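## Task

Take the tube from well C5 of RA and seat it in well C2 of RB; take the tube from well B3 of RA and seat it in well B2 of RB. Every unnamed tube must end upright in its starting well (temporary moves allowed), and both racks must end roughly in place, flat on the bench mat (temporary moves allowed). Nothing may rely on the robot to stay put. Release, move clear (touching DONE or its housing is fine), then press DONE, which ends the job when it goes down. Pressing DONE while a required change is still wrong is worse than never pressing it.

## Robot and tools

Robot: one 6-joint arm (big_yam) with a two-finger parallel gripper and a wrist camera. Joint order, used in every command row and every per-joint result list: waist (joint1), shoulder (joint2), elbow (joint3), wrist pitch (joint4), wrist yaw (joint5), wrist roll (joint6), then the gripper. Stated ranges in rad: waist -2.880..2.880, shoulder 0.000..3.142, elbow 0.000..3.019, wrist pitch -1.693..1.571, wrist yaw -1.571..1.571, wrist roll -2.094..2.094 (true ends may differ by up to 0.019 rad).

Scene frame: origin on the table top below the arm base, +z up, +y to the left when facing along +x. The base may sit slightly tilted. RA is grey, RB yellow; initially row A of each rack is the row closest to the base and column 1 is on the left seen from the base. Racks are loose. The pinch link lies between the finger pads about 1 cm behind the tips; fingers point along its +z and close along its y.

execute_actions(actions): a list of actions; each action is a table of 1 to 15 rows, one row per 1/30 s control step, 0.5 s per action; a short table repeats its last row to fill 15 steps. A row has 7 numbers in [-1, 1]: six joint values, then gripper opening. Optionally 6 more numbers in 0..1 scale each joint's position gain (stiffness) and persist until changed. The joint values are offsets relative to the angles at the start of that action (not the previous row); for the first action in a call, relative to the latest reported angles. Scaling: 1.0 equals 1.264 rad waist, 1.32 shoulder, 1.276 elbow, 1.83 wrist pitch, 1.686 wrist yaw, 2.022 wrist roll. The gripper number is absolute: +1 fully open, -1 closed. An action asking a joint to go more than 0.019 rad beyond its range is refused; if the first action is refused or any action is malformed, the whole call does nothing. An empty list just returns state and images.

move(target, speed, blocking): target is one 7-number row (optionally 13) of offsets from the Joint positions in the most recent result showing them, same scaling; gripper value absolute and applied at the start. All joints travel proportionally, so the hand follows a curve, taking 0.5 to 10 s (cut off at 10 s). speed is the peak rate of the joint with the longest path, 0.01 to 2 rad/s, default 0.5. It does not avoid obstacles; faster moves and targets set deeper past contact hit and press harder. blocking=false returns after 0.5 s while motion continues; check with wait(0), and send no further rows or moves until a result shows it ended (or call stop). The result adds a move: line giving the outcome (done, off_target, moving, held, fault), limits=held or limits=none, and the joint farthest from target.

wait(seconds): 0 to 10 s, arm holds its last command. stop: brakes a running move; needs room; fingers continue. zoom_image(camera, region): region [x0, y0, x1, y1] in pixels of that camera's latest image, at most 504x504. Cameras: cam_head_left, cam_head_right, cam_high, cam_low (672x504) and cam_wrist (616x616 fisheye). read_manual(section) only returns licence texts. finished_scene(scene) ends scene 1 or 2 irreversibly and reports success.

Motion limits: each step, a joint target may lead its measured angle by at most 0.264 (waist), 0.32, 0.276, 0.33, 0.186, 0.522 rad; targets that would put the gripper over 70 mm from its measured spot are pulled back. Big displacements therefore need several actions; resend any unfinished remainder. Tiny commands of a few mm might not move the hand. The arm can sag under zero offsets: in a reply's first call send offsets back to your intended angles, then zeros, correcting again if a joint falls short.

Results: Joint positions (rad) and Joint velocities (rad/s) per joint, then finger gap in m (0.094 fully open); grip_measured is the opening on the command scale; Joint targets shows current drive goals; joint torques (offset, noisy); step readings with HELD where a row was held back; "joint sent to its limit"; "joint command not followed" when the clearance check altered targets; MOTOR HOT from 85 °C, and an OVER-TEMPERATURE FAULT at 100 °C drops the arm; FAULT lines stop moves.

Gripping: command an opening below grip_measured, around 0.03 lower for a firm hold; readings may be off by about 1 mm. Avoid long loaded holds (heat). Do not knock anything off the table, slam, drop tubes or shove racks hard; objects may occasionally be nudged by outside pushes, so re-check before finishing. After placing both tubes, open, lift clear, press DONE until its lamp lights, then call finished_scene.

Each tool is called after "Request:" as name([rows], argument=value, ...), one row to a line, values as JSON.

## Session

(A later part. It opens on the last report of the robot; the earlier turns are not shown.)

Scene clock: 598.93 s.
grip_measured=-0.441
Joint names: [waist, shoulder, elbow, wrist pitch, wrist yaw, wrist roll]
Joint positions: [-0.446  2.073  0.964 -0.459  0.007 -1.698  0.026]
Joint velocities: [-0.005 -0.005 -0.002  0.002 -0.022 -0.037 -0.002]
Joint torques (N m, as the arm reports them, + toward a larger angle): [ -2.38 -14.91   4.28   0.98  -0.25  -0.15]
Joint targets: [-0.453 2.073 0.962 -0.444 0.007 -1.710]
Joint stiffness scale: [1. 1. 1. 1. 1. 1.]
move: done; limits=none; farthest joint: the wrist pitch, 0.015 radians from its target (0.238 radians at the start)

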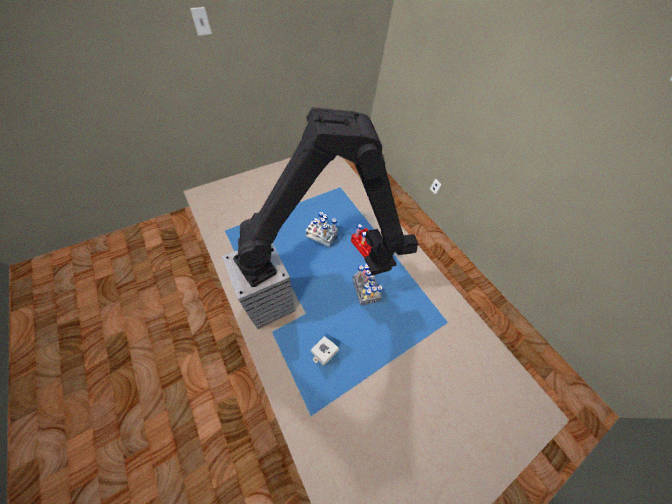

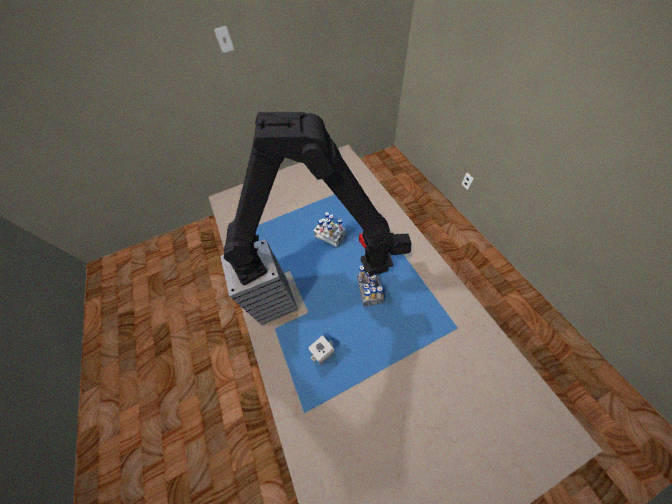

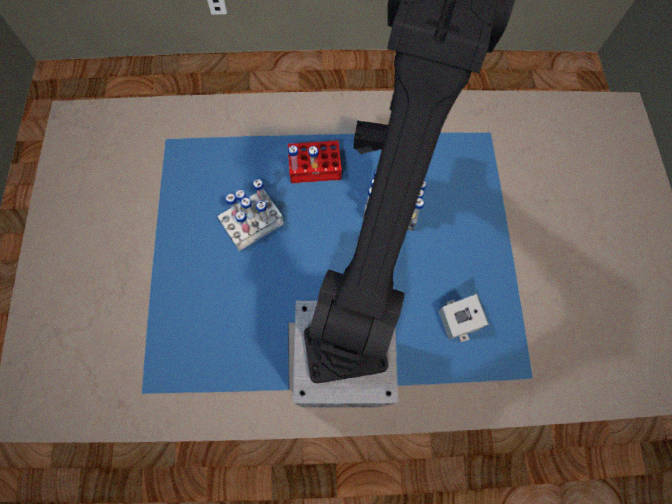

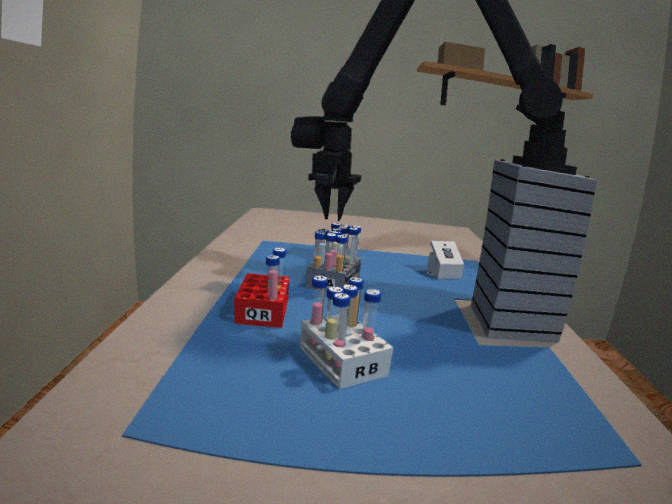

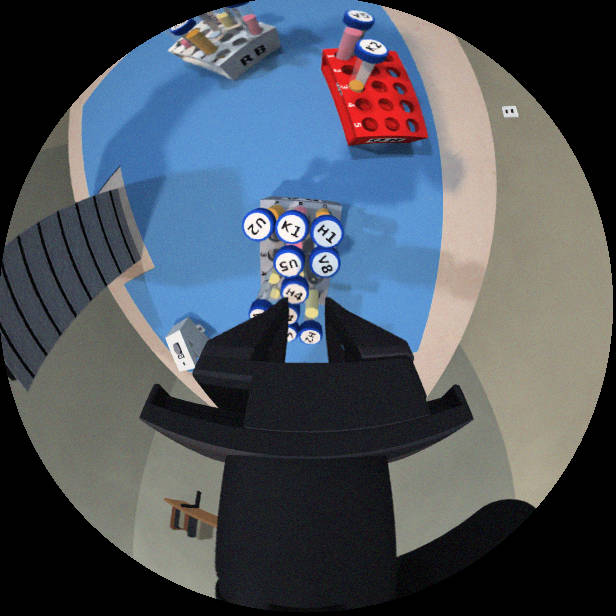

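Request:
move(target=[0,0.025,-0.022,0.03,0,0,-0.42], speed=0.08)

Request:
zoom_image(camera="cam_wrist", region=[236,240,376,370])

Scene clock: 605.37 s.
grip_measured=-0.422
Joint names: [waist, shoulder, elbow, wrist pitch, wrist yaw, wrist roll]
Joint positions: [-0.446  2.088  0.94  -0.42   0.007 -1.699  0.027]
Joint velocities: [ 0.005 -0.015 -0.002 -0.002  0.007  0.022  0.001]
Joint torques (N m, as the arm reports them, + toward a larger angle): [ -2.48 -13.13   3.92   0.87  -0.25   0.  ]
Joint targets: [-0.446 2.106 0.936 -0.405 0.007 -1.698]
Joint stiffness scale: [1. 1. 1. 1. 1. 1.]
move: done; limits=none; farthest joint: the shoulder, 0.018 radians from its target (0.033 radians at the start)

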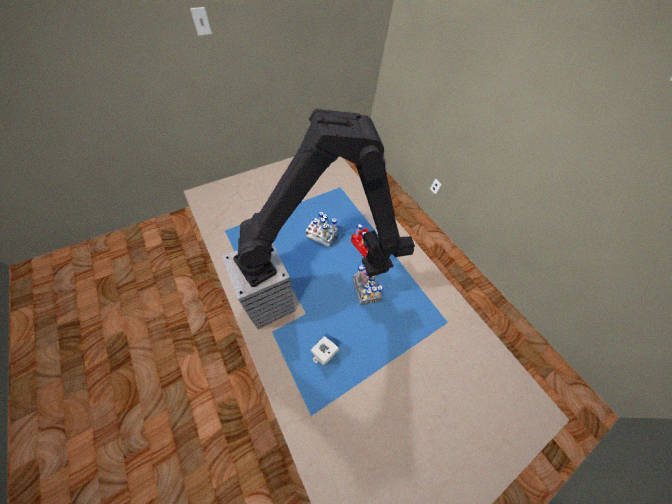

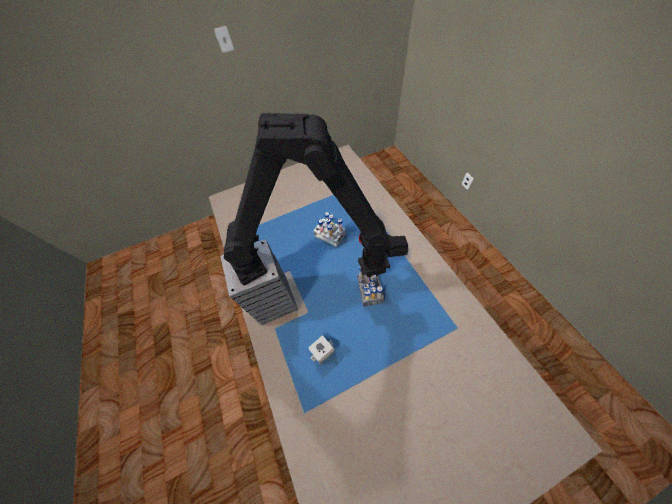

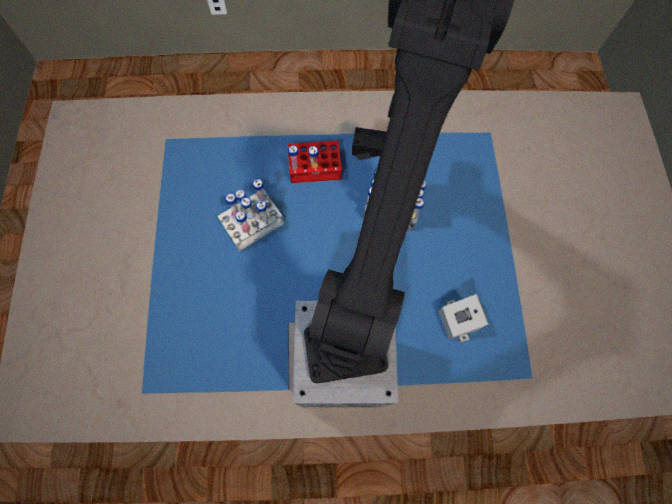

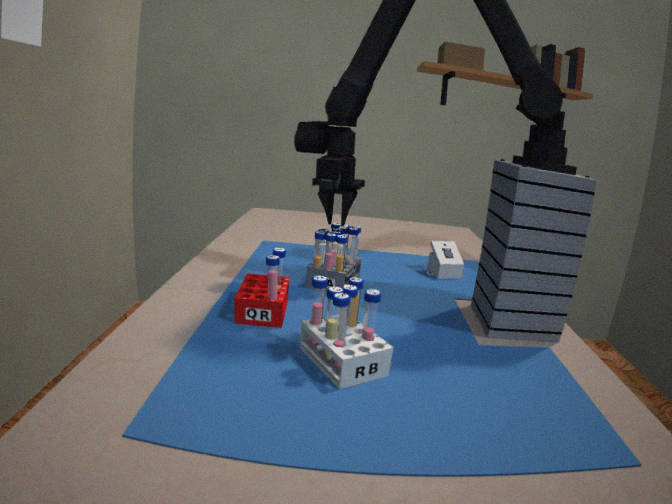

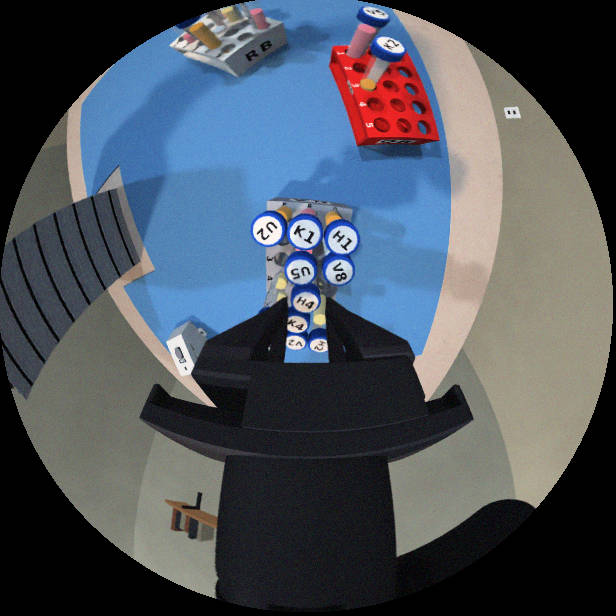

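Region (236, 240, 376, 370) of cam_wrist's 616x616 image, scaled by 3.600, with more detail than that image has; it fills the top 468 rows of this view, and the rest is white.

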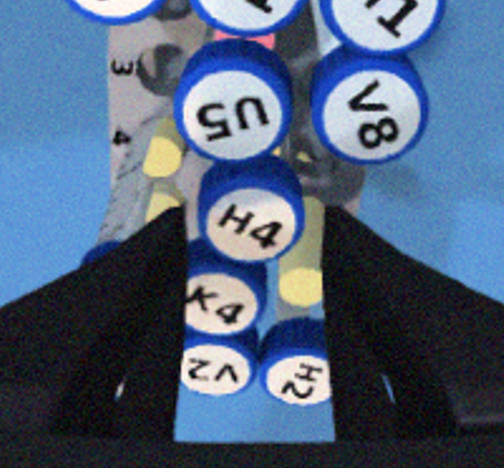

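Request:
move(target=[0,0.056,0,0.044,0,0,-0.38], speed=0.04)

Request:
zoom_image(camera="cam_wrist", region=[236,240,376,370])

Scene clock: 612.83 s.
grip_measured=-0.381
Joint names: [waist, shoulder, elbow, wrist pitch, wrist yaw, wrist roll]
Joint positions: [-0.446  2.142  0.94  -0.356  0.007 -1.699  0.029]
Joint velocities: [-0.015  0.005 -0.007  0.012  0.022 -0.125 -0.001]
Joint torques (N m, as the arm reports them, + toward a larger angle): [ -2.44 -12.8    3.74   0.8   -0.2   -0.02]
Joint targets: [-0.446 2.162 0.940 -0.340 0.007 -1.699]
Joint stiffness scale: [1. 1. 1. 1. 1. 1.]
move: done; limits=none; farthest joint: the shoulder, 0.020 radians from its target (0.074 radians at the start)

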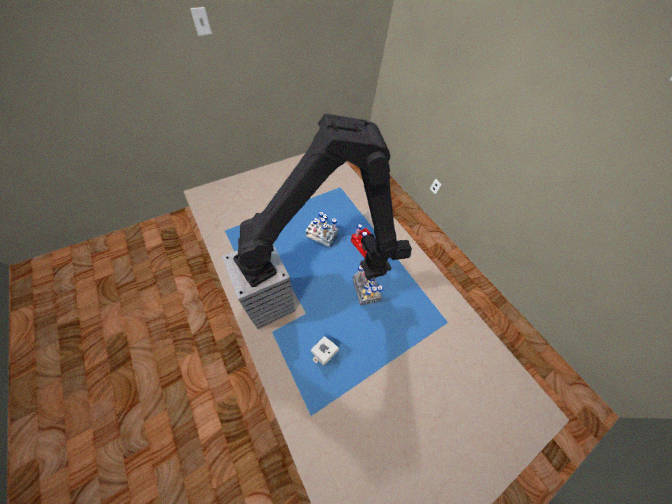

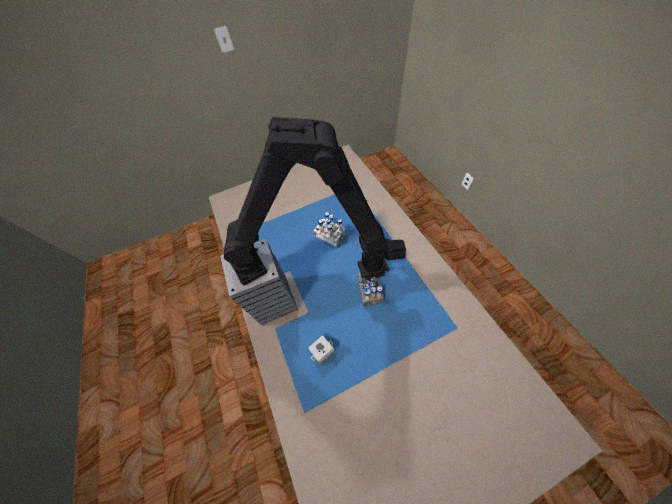

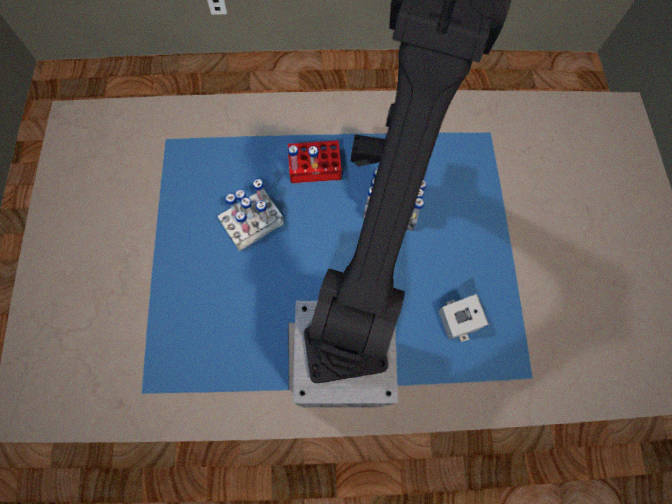

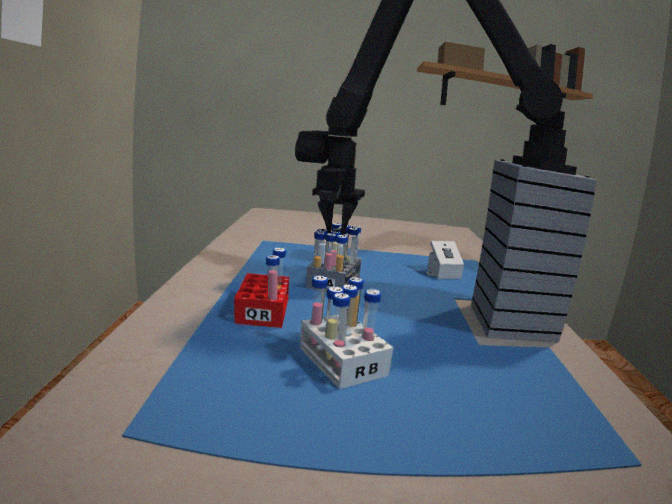

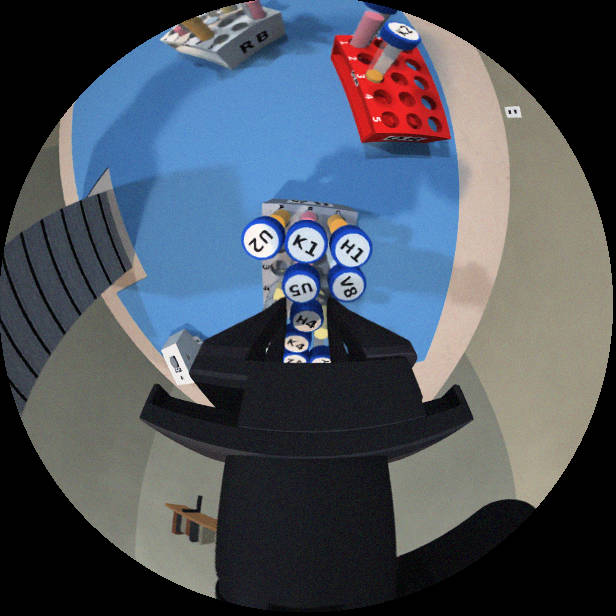

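Region (236, 240, 376, 370) of cam_wrist's 616x616 image, scaled by 3.600, with more detail than that image has; it fills the top 468 rows of this view, and the rest is white.

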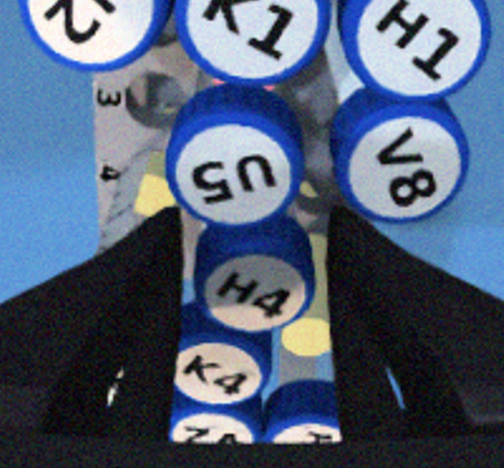

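Down. Close, lift.

Request:
move(target=[0,0.014,0,0.008,0,0,-0.6])

Request:
move(target=[0,-0.28,0,-0.2,0,0,-0.6], speed=0.15)

Scene clock: 617.67 s.
grip_measured=-0.562
Joint names: [waist, shoulder, elbow, wrist pitch, wrist yaw, wrist roll]
Joint positions: [-0.446  2.142  0.94  -0.356  0.007 -1.699  0.021]
Joint velocities: [-0.005 -0.005 -0.012 -0.022  0.007  0.066 -0.   ]
Joint torques (N m, as the arm reports them, + toward a larger angle): [ -2.14 -12.89   3.73   0.94  -0.19  -0.05]
Joint targets: [-0.446 2.161 0.940 -0.341 0.007 -1.699]
Joint stiffness scale: [1. 1. 1. 1. 1. 1.]
move: done; limits=none; farthest joint: the shoulder, 0.018 radians from its target (0.018 radians at the start)

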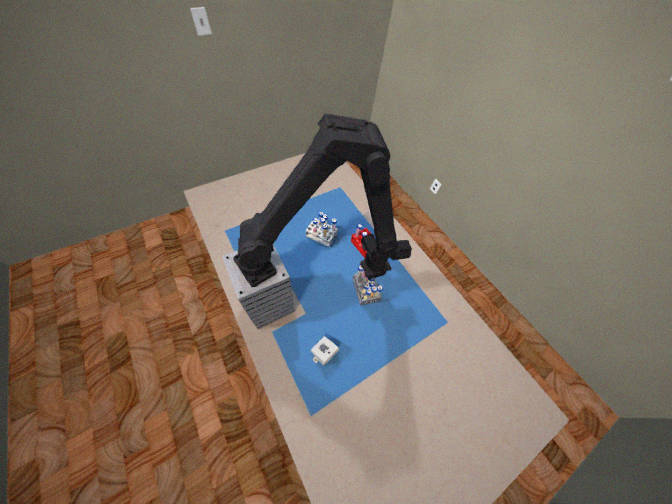

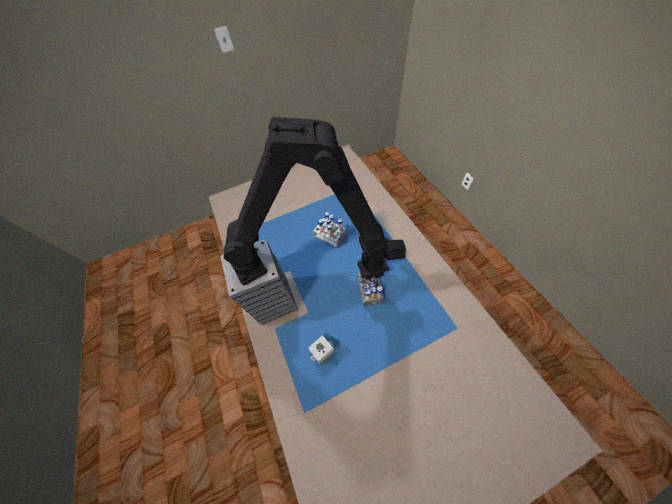

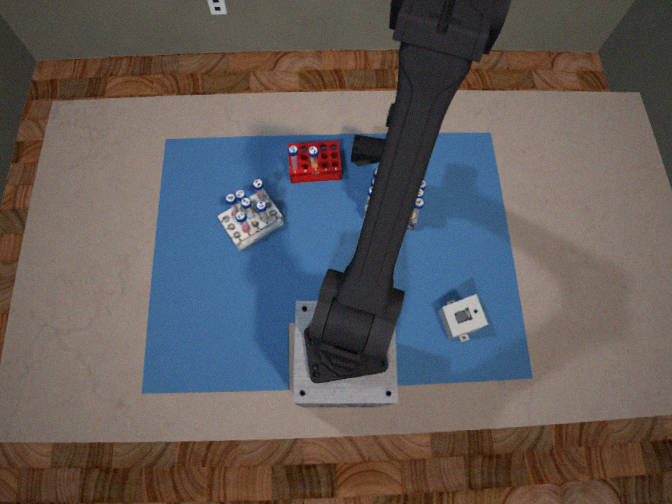

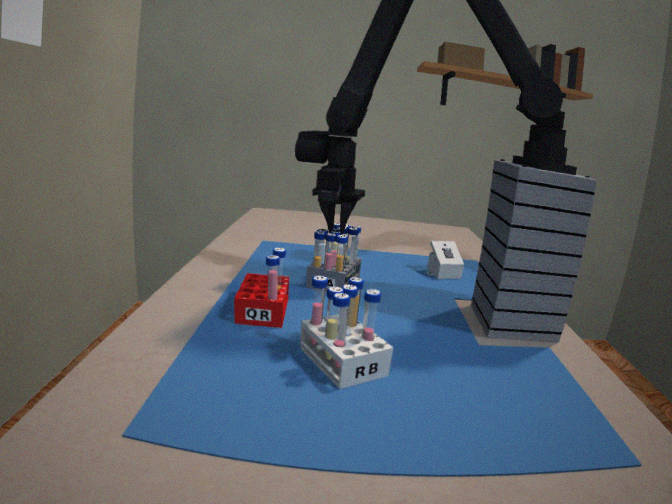

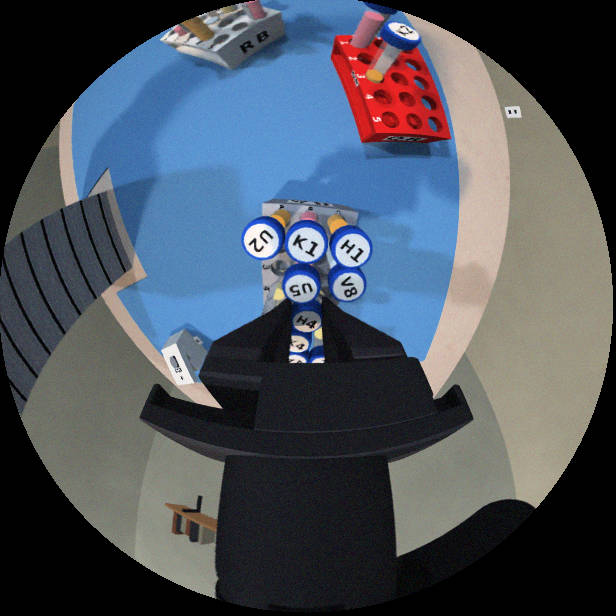

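Scene clock: 620.50 s.
grip_measured=-0.562
Joint names: [waist, shoulder, elbow, wrist pitch, wrist yaw, wrist roll]
Joint positions: [-0.446  1.784  0.94  -0.707  0.007 -1.699  0.021]
Joint velocities: [-0.005  0.005 -0.012 -0.002 -0.007 -0.022  0.   ]
Joint torques (N m, as the arm reports them, + toward a larger angle): [ -2.15 -14.83   6.73   0.07  -0.23  -0.03]
Joint targets: [-0.446 1.773 0.940 -0.721 0.007 -1.699]
Joint stiffness scale: [1. 1. 1. 1. 1. 1.]
move: done; limits=none; farthest joint: the wrist pitch, 0.015 radians from its target (0.366 radians at the start)

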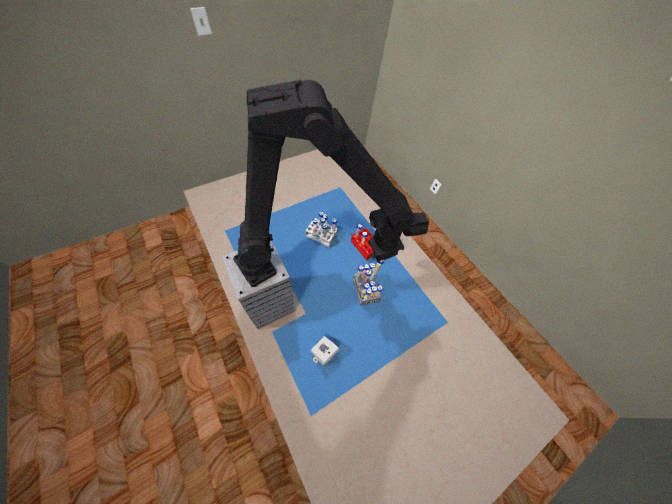

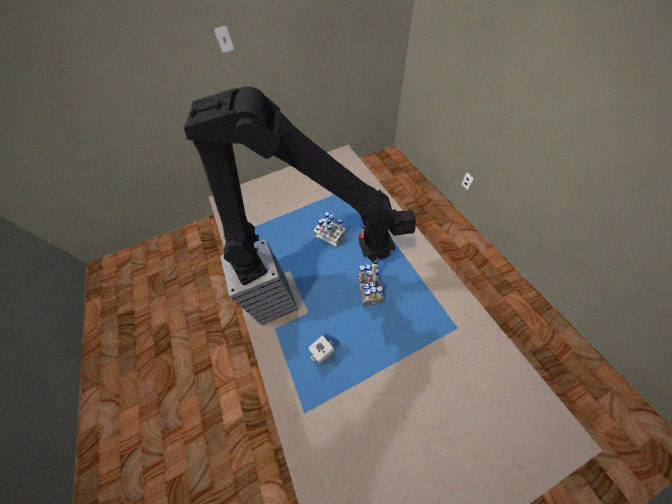

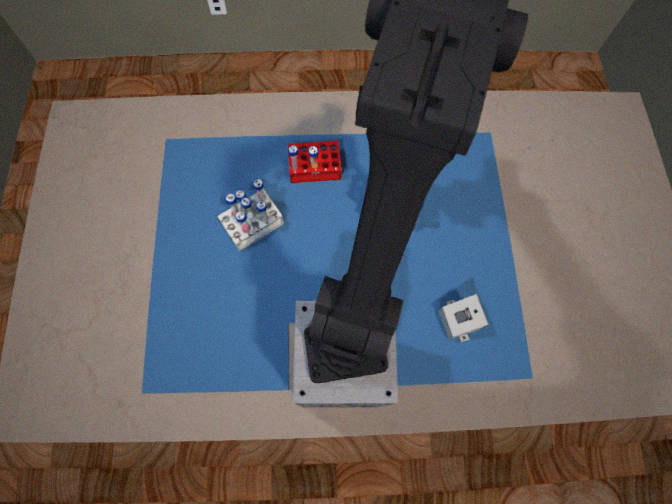

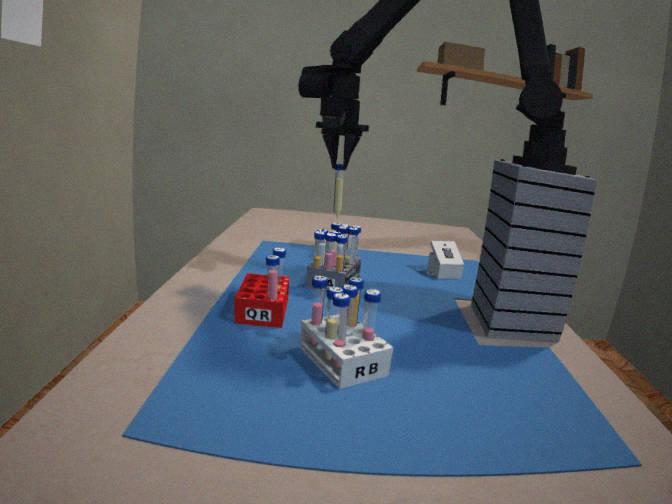

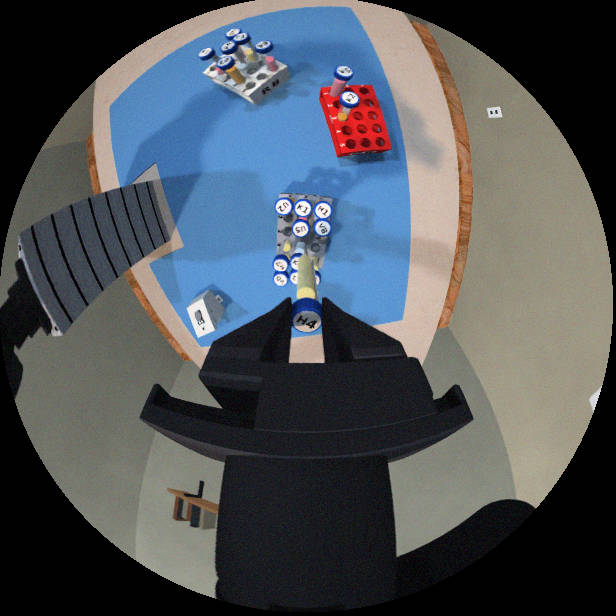

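Request:
move(target=[0.733,-0.03,0.03,-0.035,0,0.05,-0.6], speed=0.4)

Request:
move(target=[0,0.09,0,0.065,0,0,-0.6], speed=0.1)

Request:
zoom_image(camera="cam_wrist", region=[216,160,396,340])

Request:
zoom_image(camera="cam_low", region=[270,200,430,390])

Scene clock: 631.40 s.
grip_measured=-0.562
Joint names: [waist, shoulder, elbow, wrist pitch, wrist yaw, wrist roll]
Joint positions: [ 0.48   1.761  0.94  -0.756  0.007 -1.61   0.021]
Joint velocities: [-0.005  0.005 -0.012  0.002 -0.081  0.066 -0.002]
Joint torques (N m, as the arm reports them, + toward a larger angle): [ -2.31 -14.17  10.27  -0.2   -0.2    0.08]
Joint targets: [0.480 1.744 0.978 -0.771 0.007 -1.598]
Joint stiffness scale: [1. 1. 1. 1. 1. 1.]
move: off_target; limits=none; farthest joint: the elbow, 0.038 radians from its target (0.038 radians at the start)

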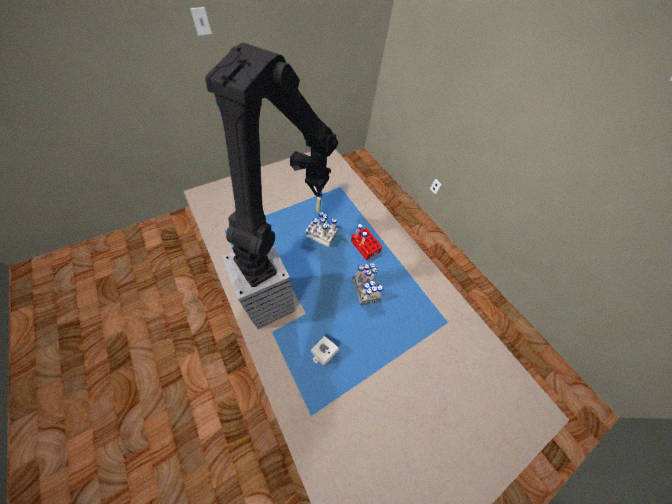

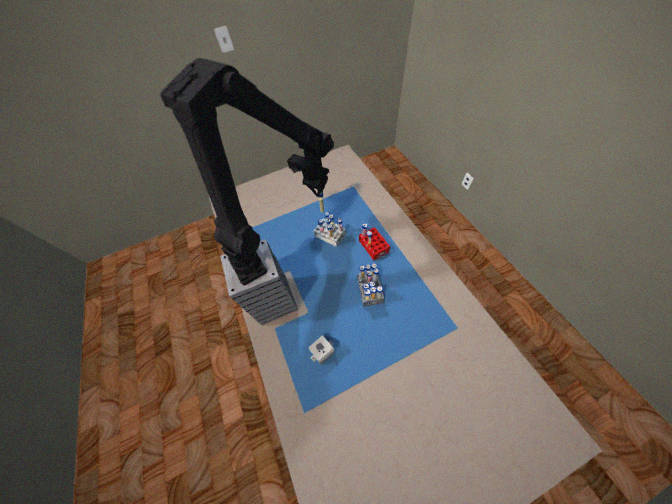

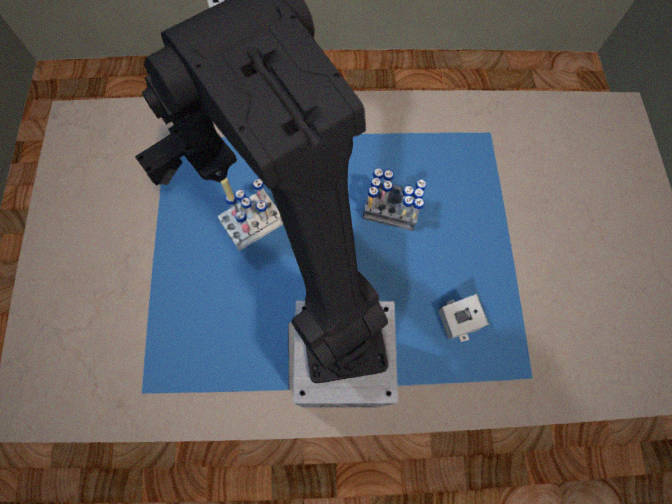

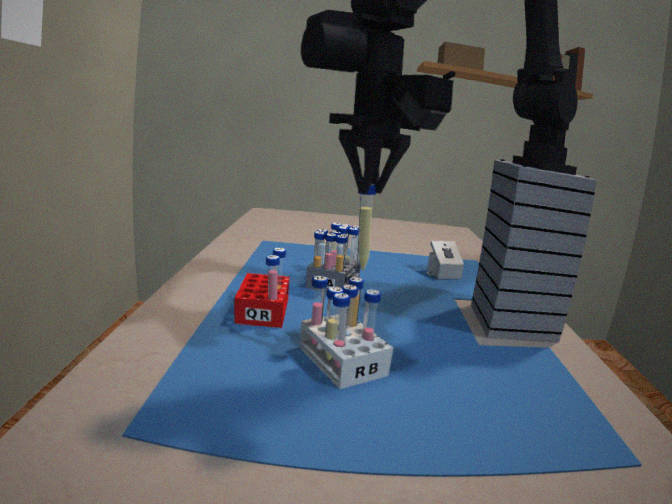

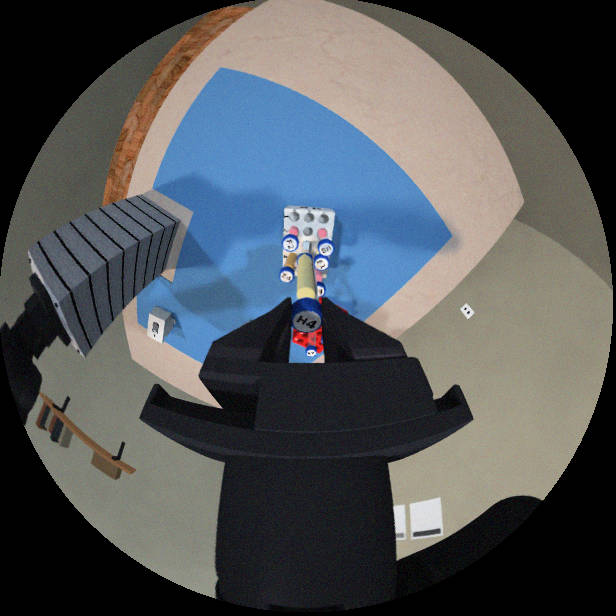

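Scene clock: 632.93 s.
grip_measured=-0.562
Joint names: [waist, shoulder, elbow, wrist pitch, wrist yaw, wrist roll]
Joint positions: [ 0.48   1.865  0.94  -0.653  0.007 -1.61   0.021]
Joint velocities: [-0.015 -0.005 -0.012 -0.012 -0.007 -0.037  0.   ]
Joint torques (N m, as the arm reports them, + toward a larger angle): [ -2.22 -12.9    6.08   0.82  -0.25  -0.02]
Joint targets: [0.480 1.880 0.940 -0.638 0.007 -1.610]
Joint stiffness scale: [1. 1. 1. 1. 1. 1.]
move: done; limits=none; farthest joint: the wrist pitch, 0.016 radians from its target (0.119 radians at the start)

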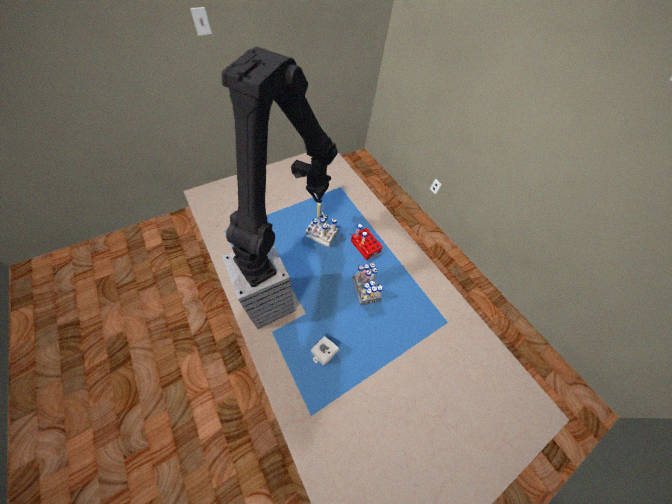

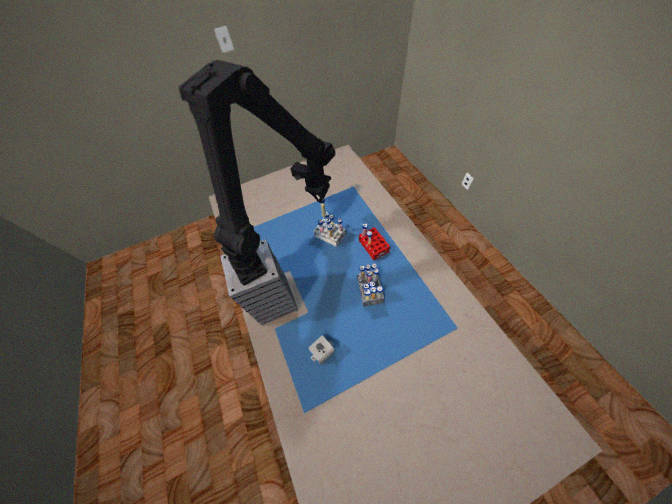

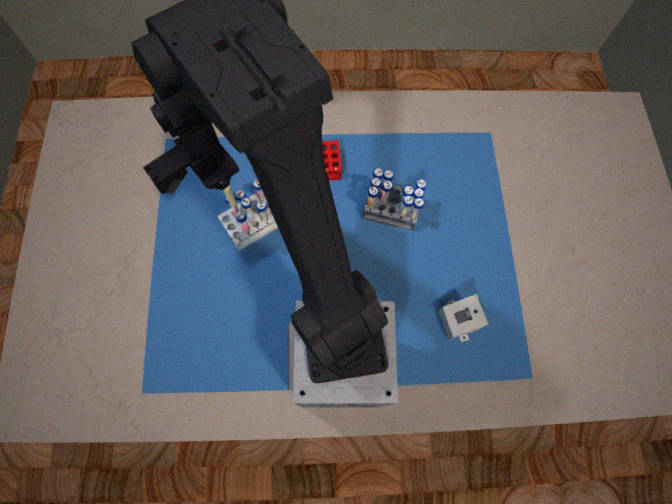

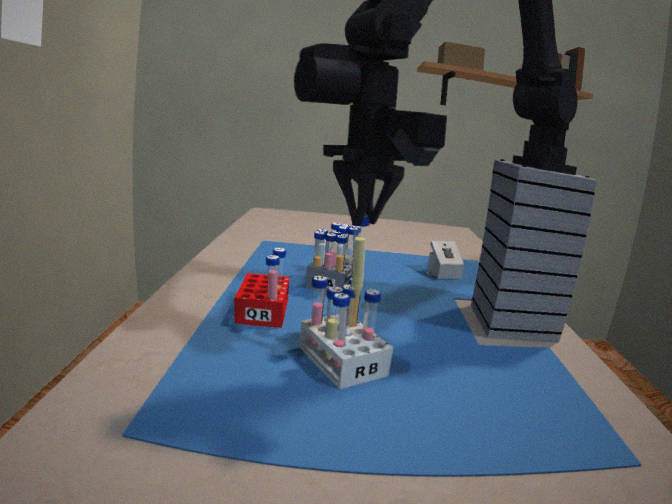

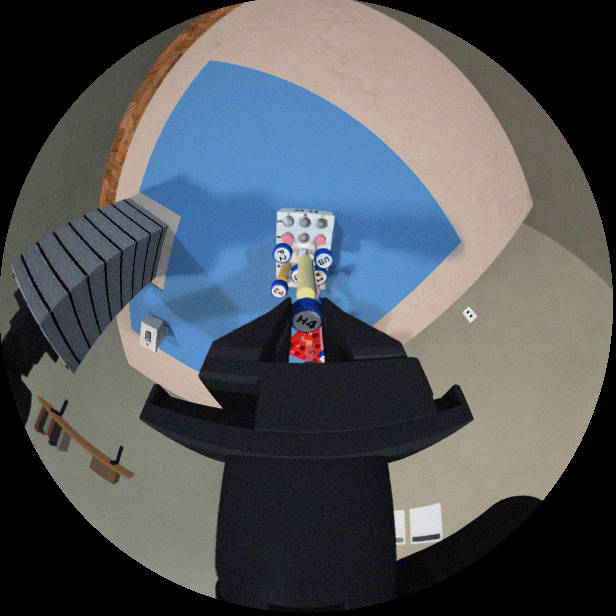

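Region (216, 160, 396, 340) of cam_wrist's 616x616 image, scaled by 2.800, with more detail than that image has.

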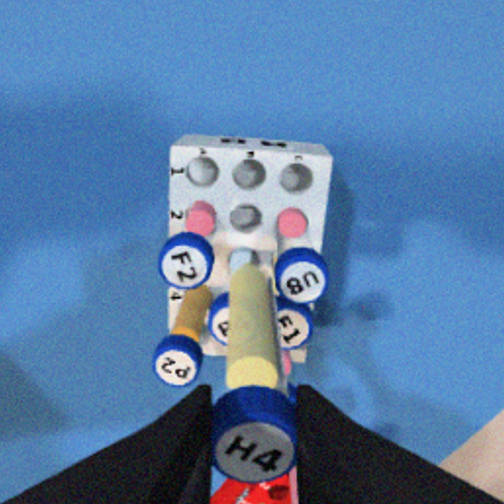

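Region (270, 200, 430, 390) of cam_low's 672x504 image, scaled by 2.653, with more detail than that image has; it fills the left 424 columns of this view, and the rest is white.

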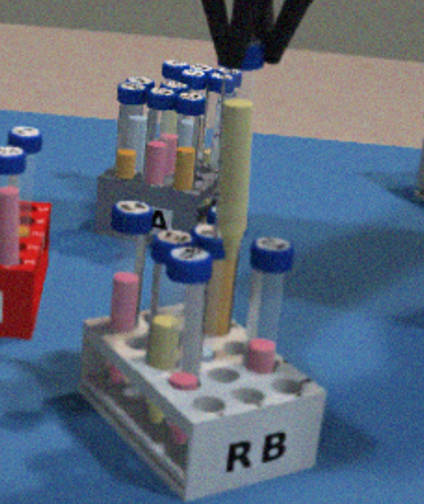

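Tip sits at cap level in line with the col‑2 caps. Continue.

Request:
move(target=[0,0.125,0,0.09,0,0,-0.6], speed=0.08)

Request:
zoom_image(camera="cam_wrist", region=[236,200,376,340])

Request:
zoom_image(camera="cam_low", region=[270,200,430,390])

Scene clock: 642.73 s.
grip_measured=-0.562
Joint names: [waist, shoulder, elbow, wrist pitch, wrist yaw, wrist roll]
Joint positions: [ 0.48   2.013  0.94  -0.504  0.007 -1.61   0.021]
Joint velocities: [-0.015  0.005 -0.017 -0.007  0.007 -0.051 -0.   ]
Joint torques (N m, as the arm reports them, + toward a larger angle): [ -2.24 -12.75   4.87   1.03  -0.24  -0.07]
Joint targets: [0.480 2.030 0.940 -0.488 0.007 -1.610]
Joint stiffness scale: [1. 1. 1. 1. 1. 1.]
move: done; limits=none; farthest joint: the shoulder, 0.017 radians from its target (0.165 radians at the start)

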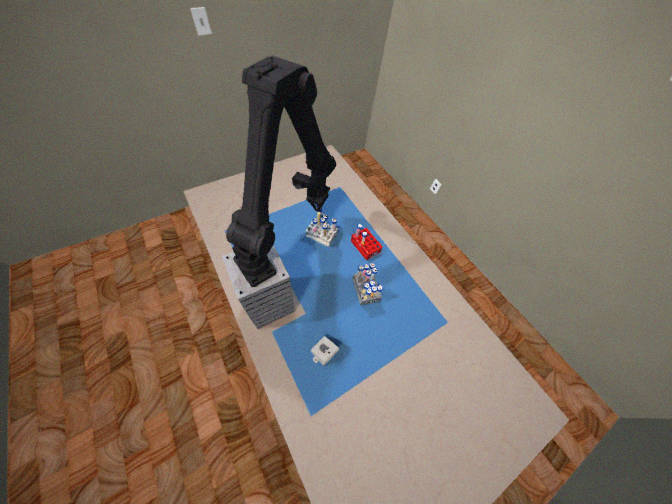

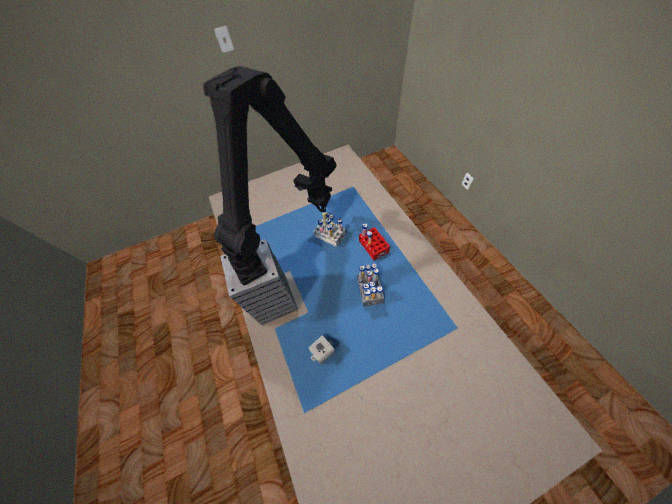

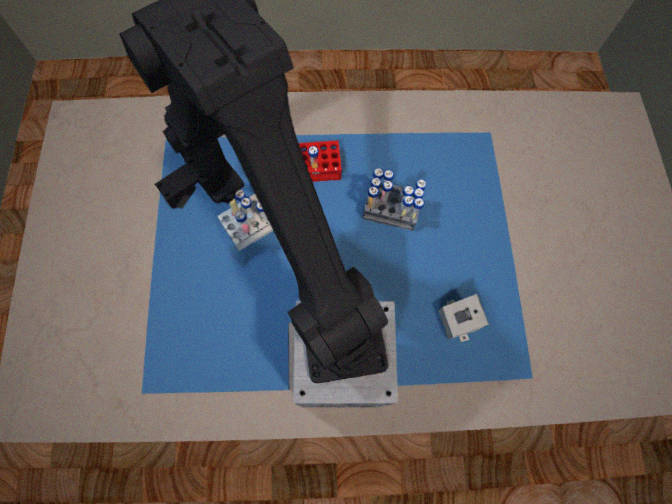

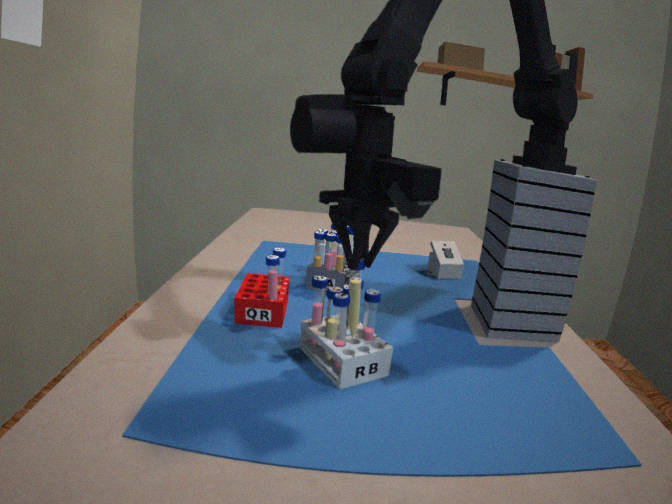

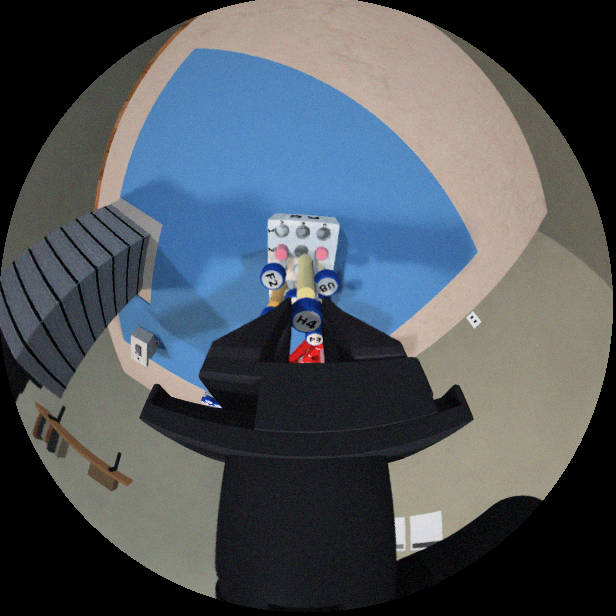

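Region (236, 200, 376, 340) of cam_wrist's 616x616 image, scaled by 3.600, with more detail than that image has.

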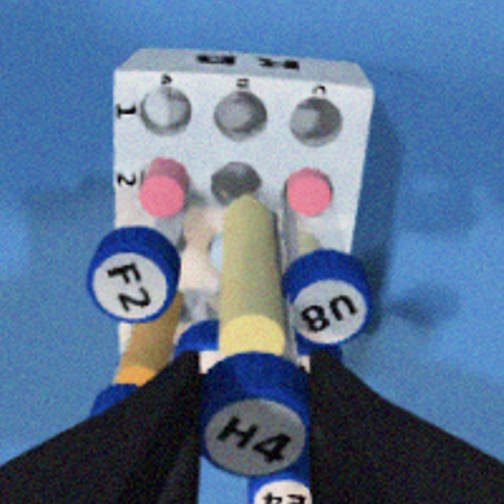

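Region (270, 200, 430, 390) of cam_low's 672x504 image, scaled by 2.653, with more detail than that image has; it fills the left 424 columns of this view, and the rest is white.

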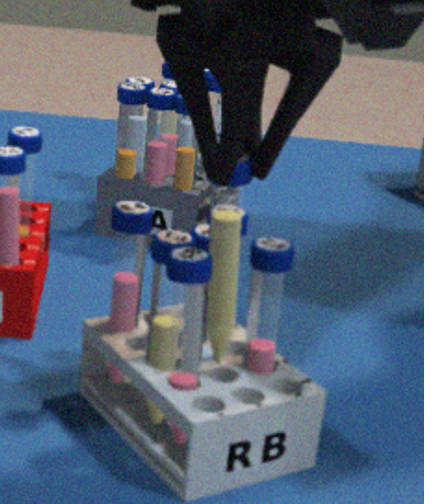

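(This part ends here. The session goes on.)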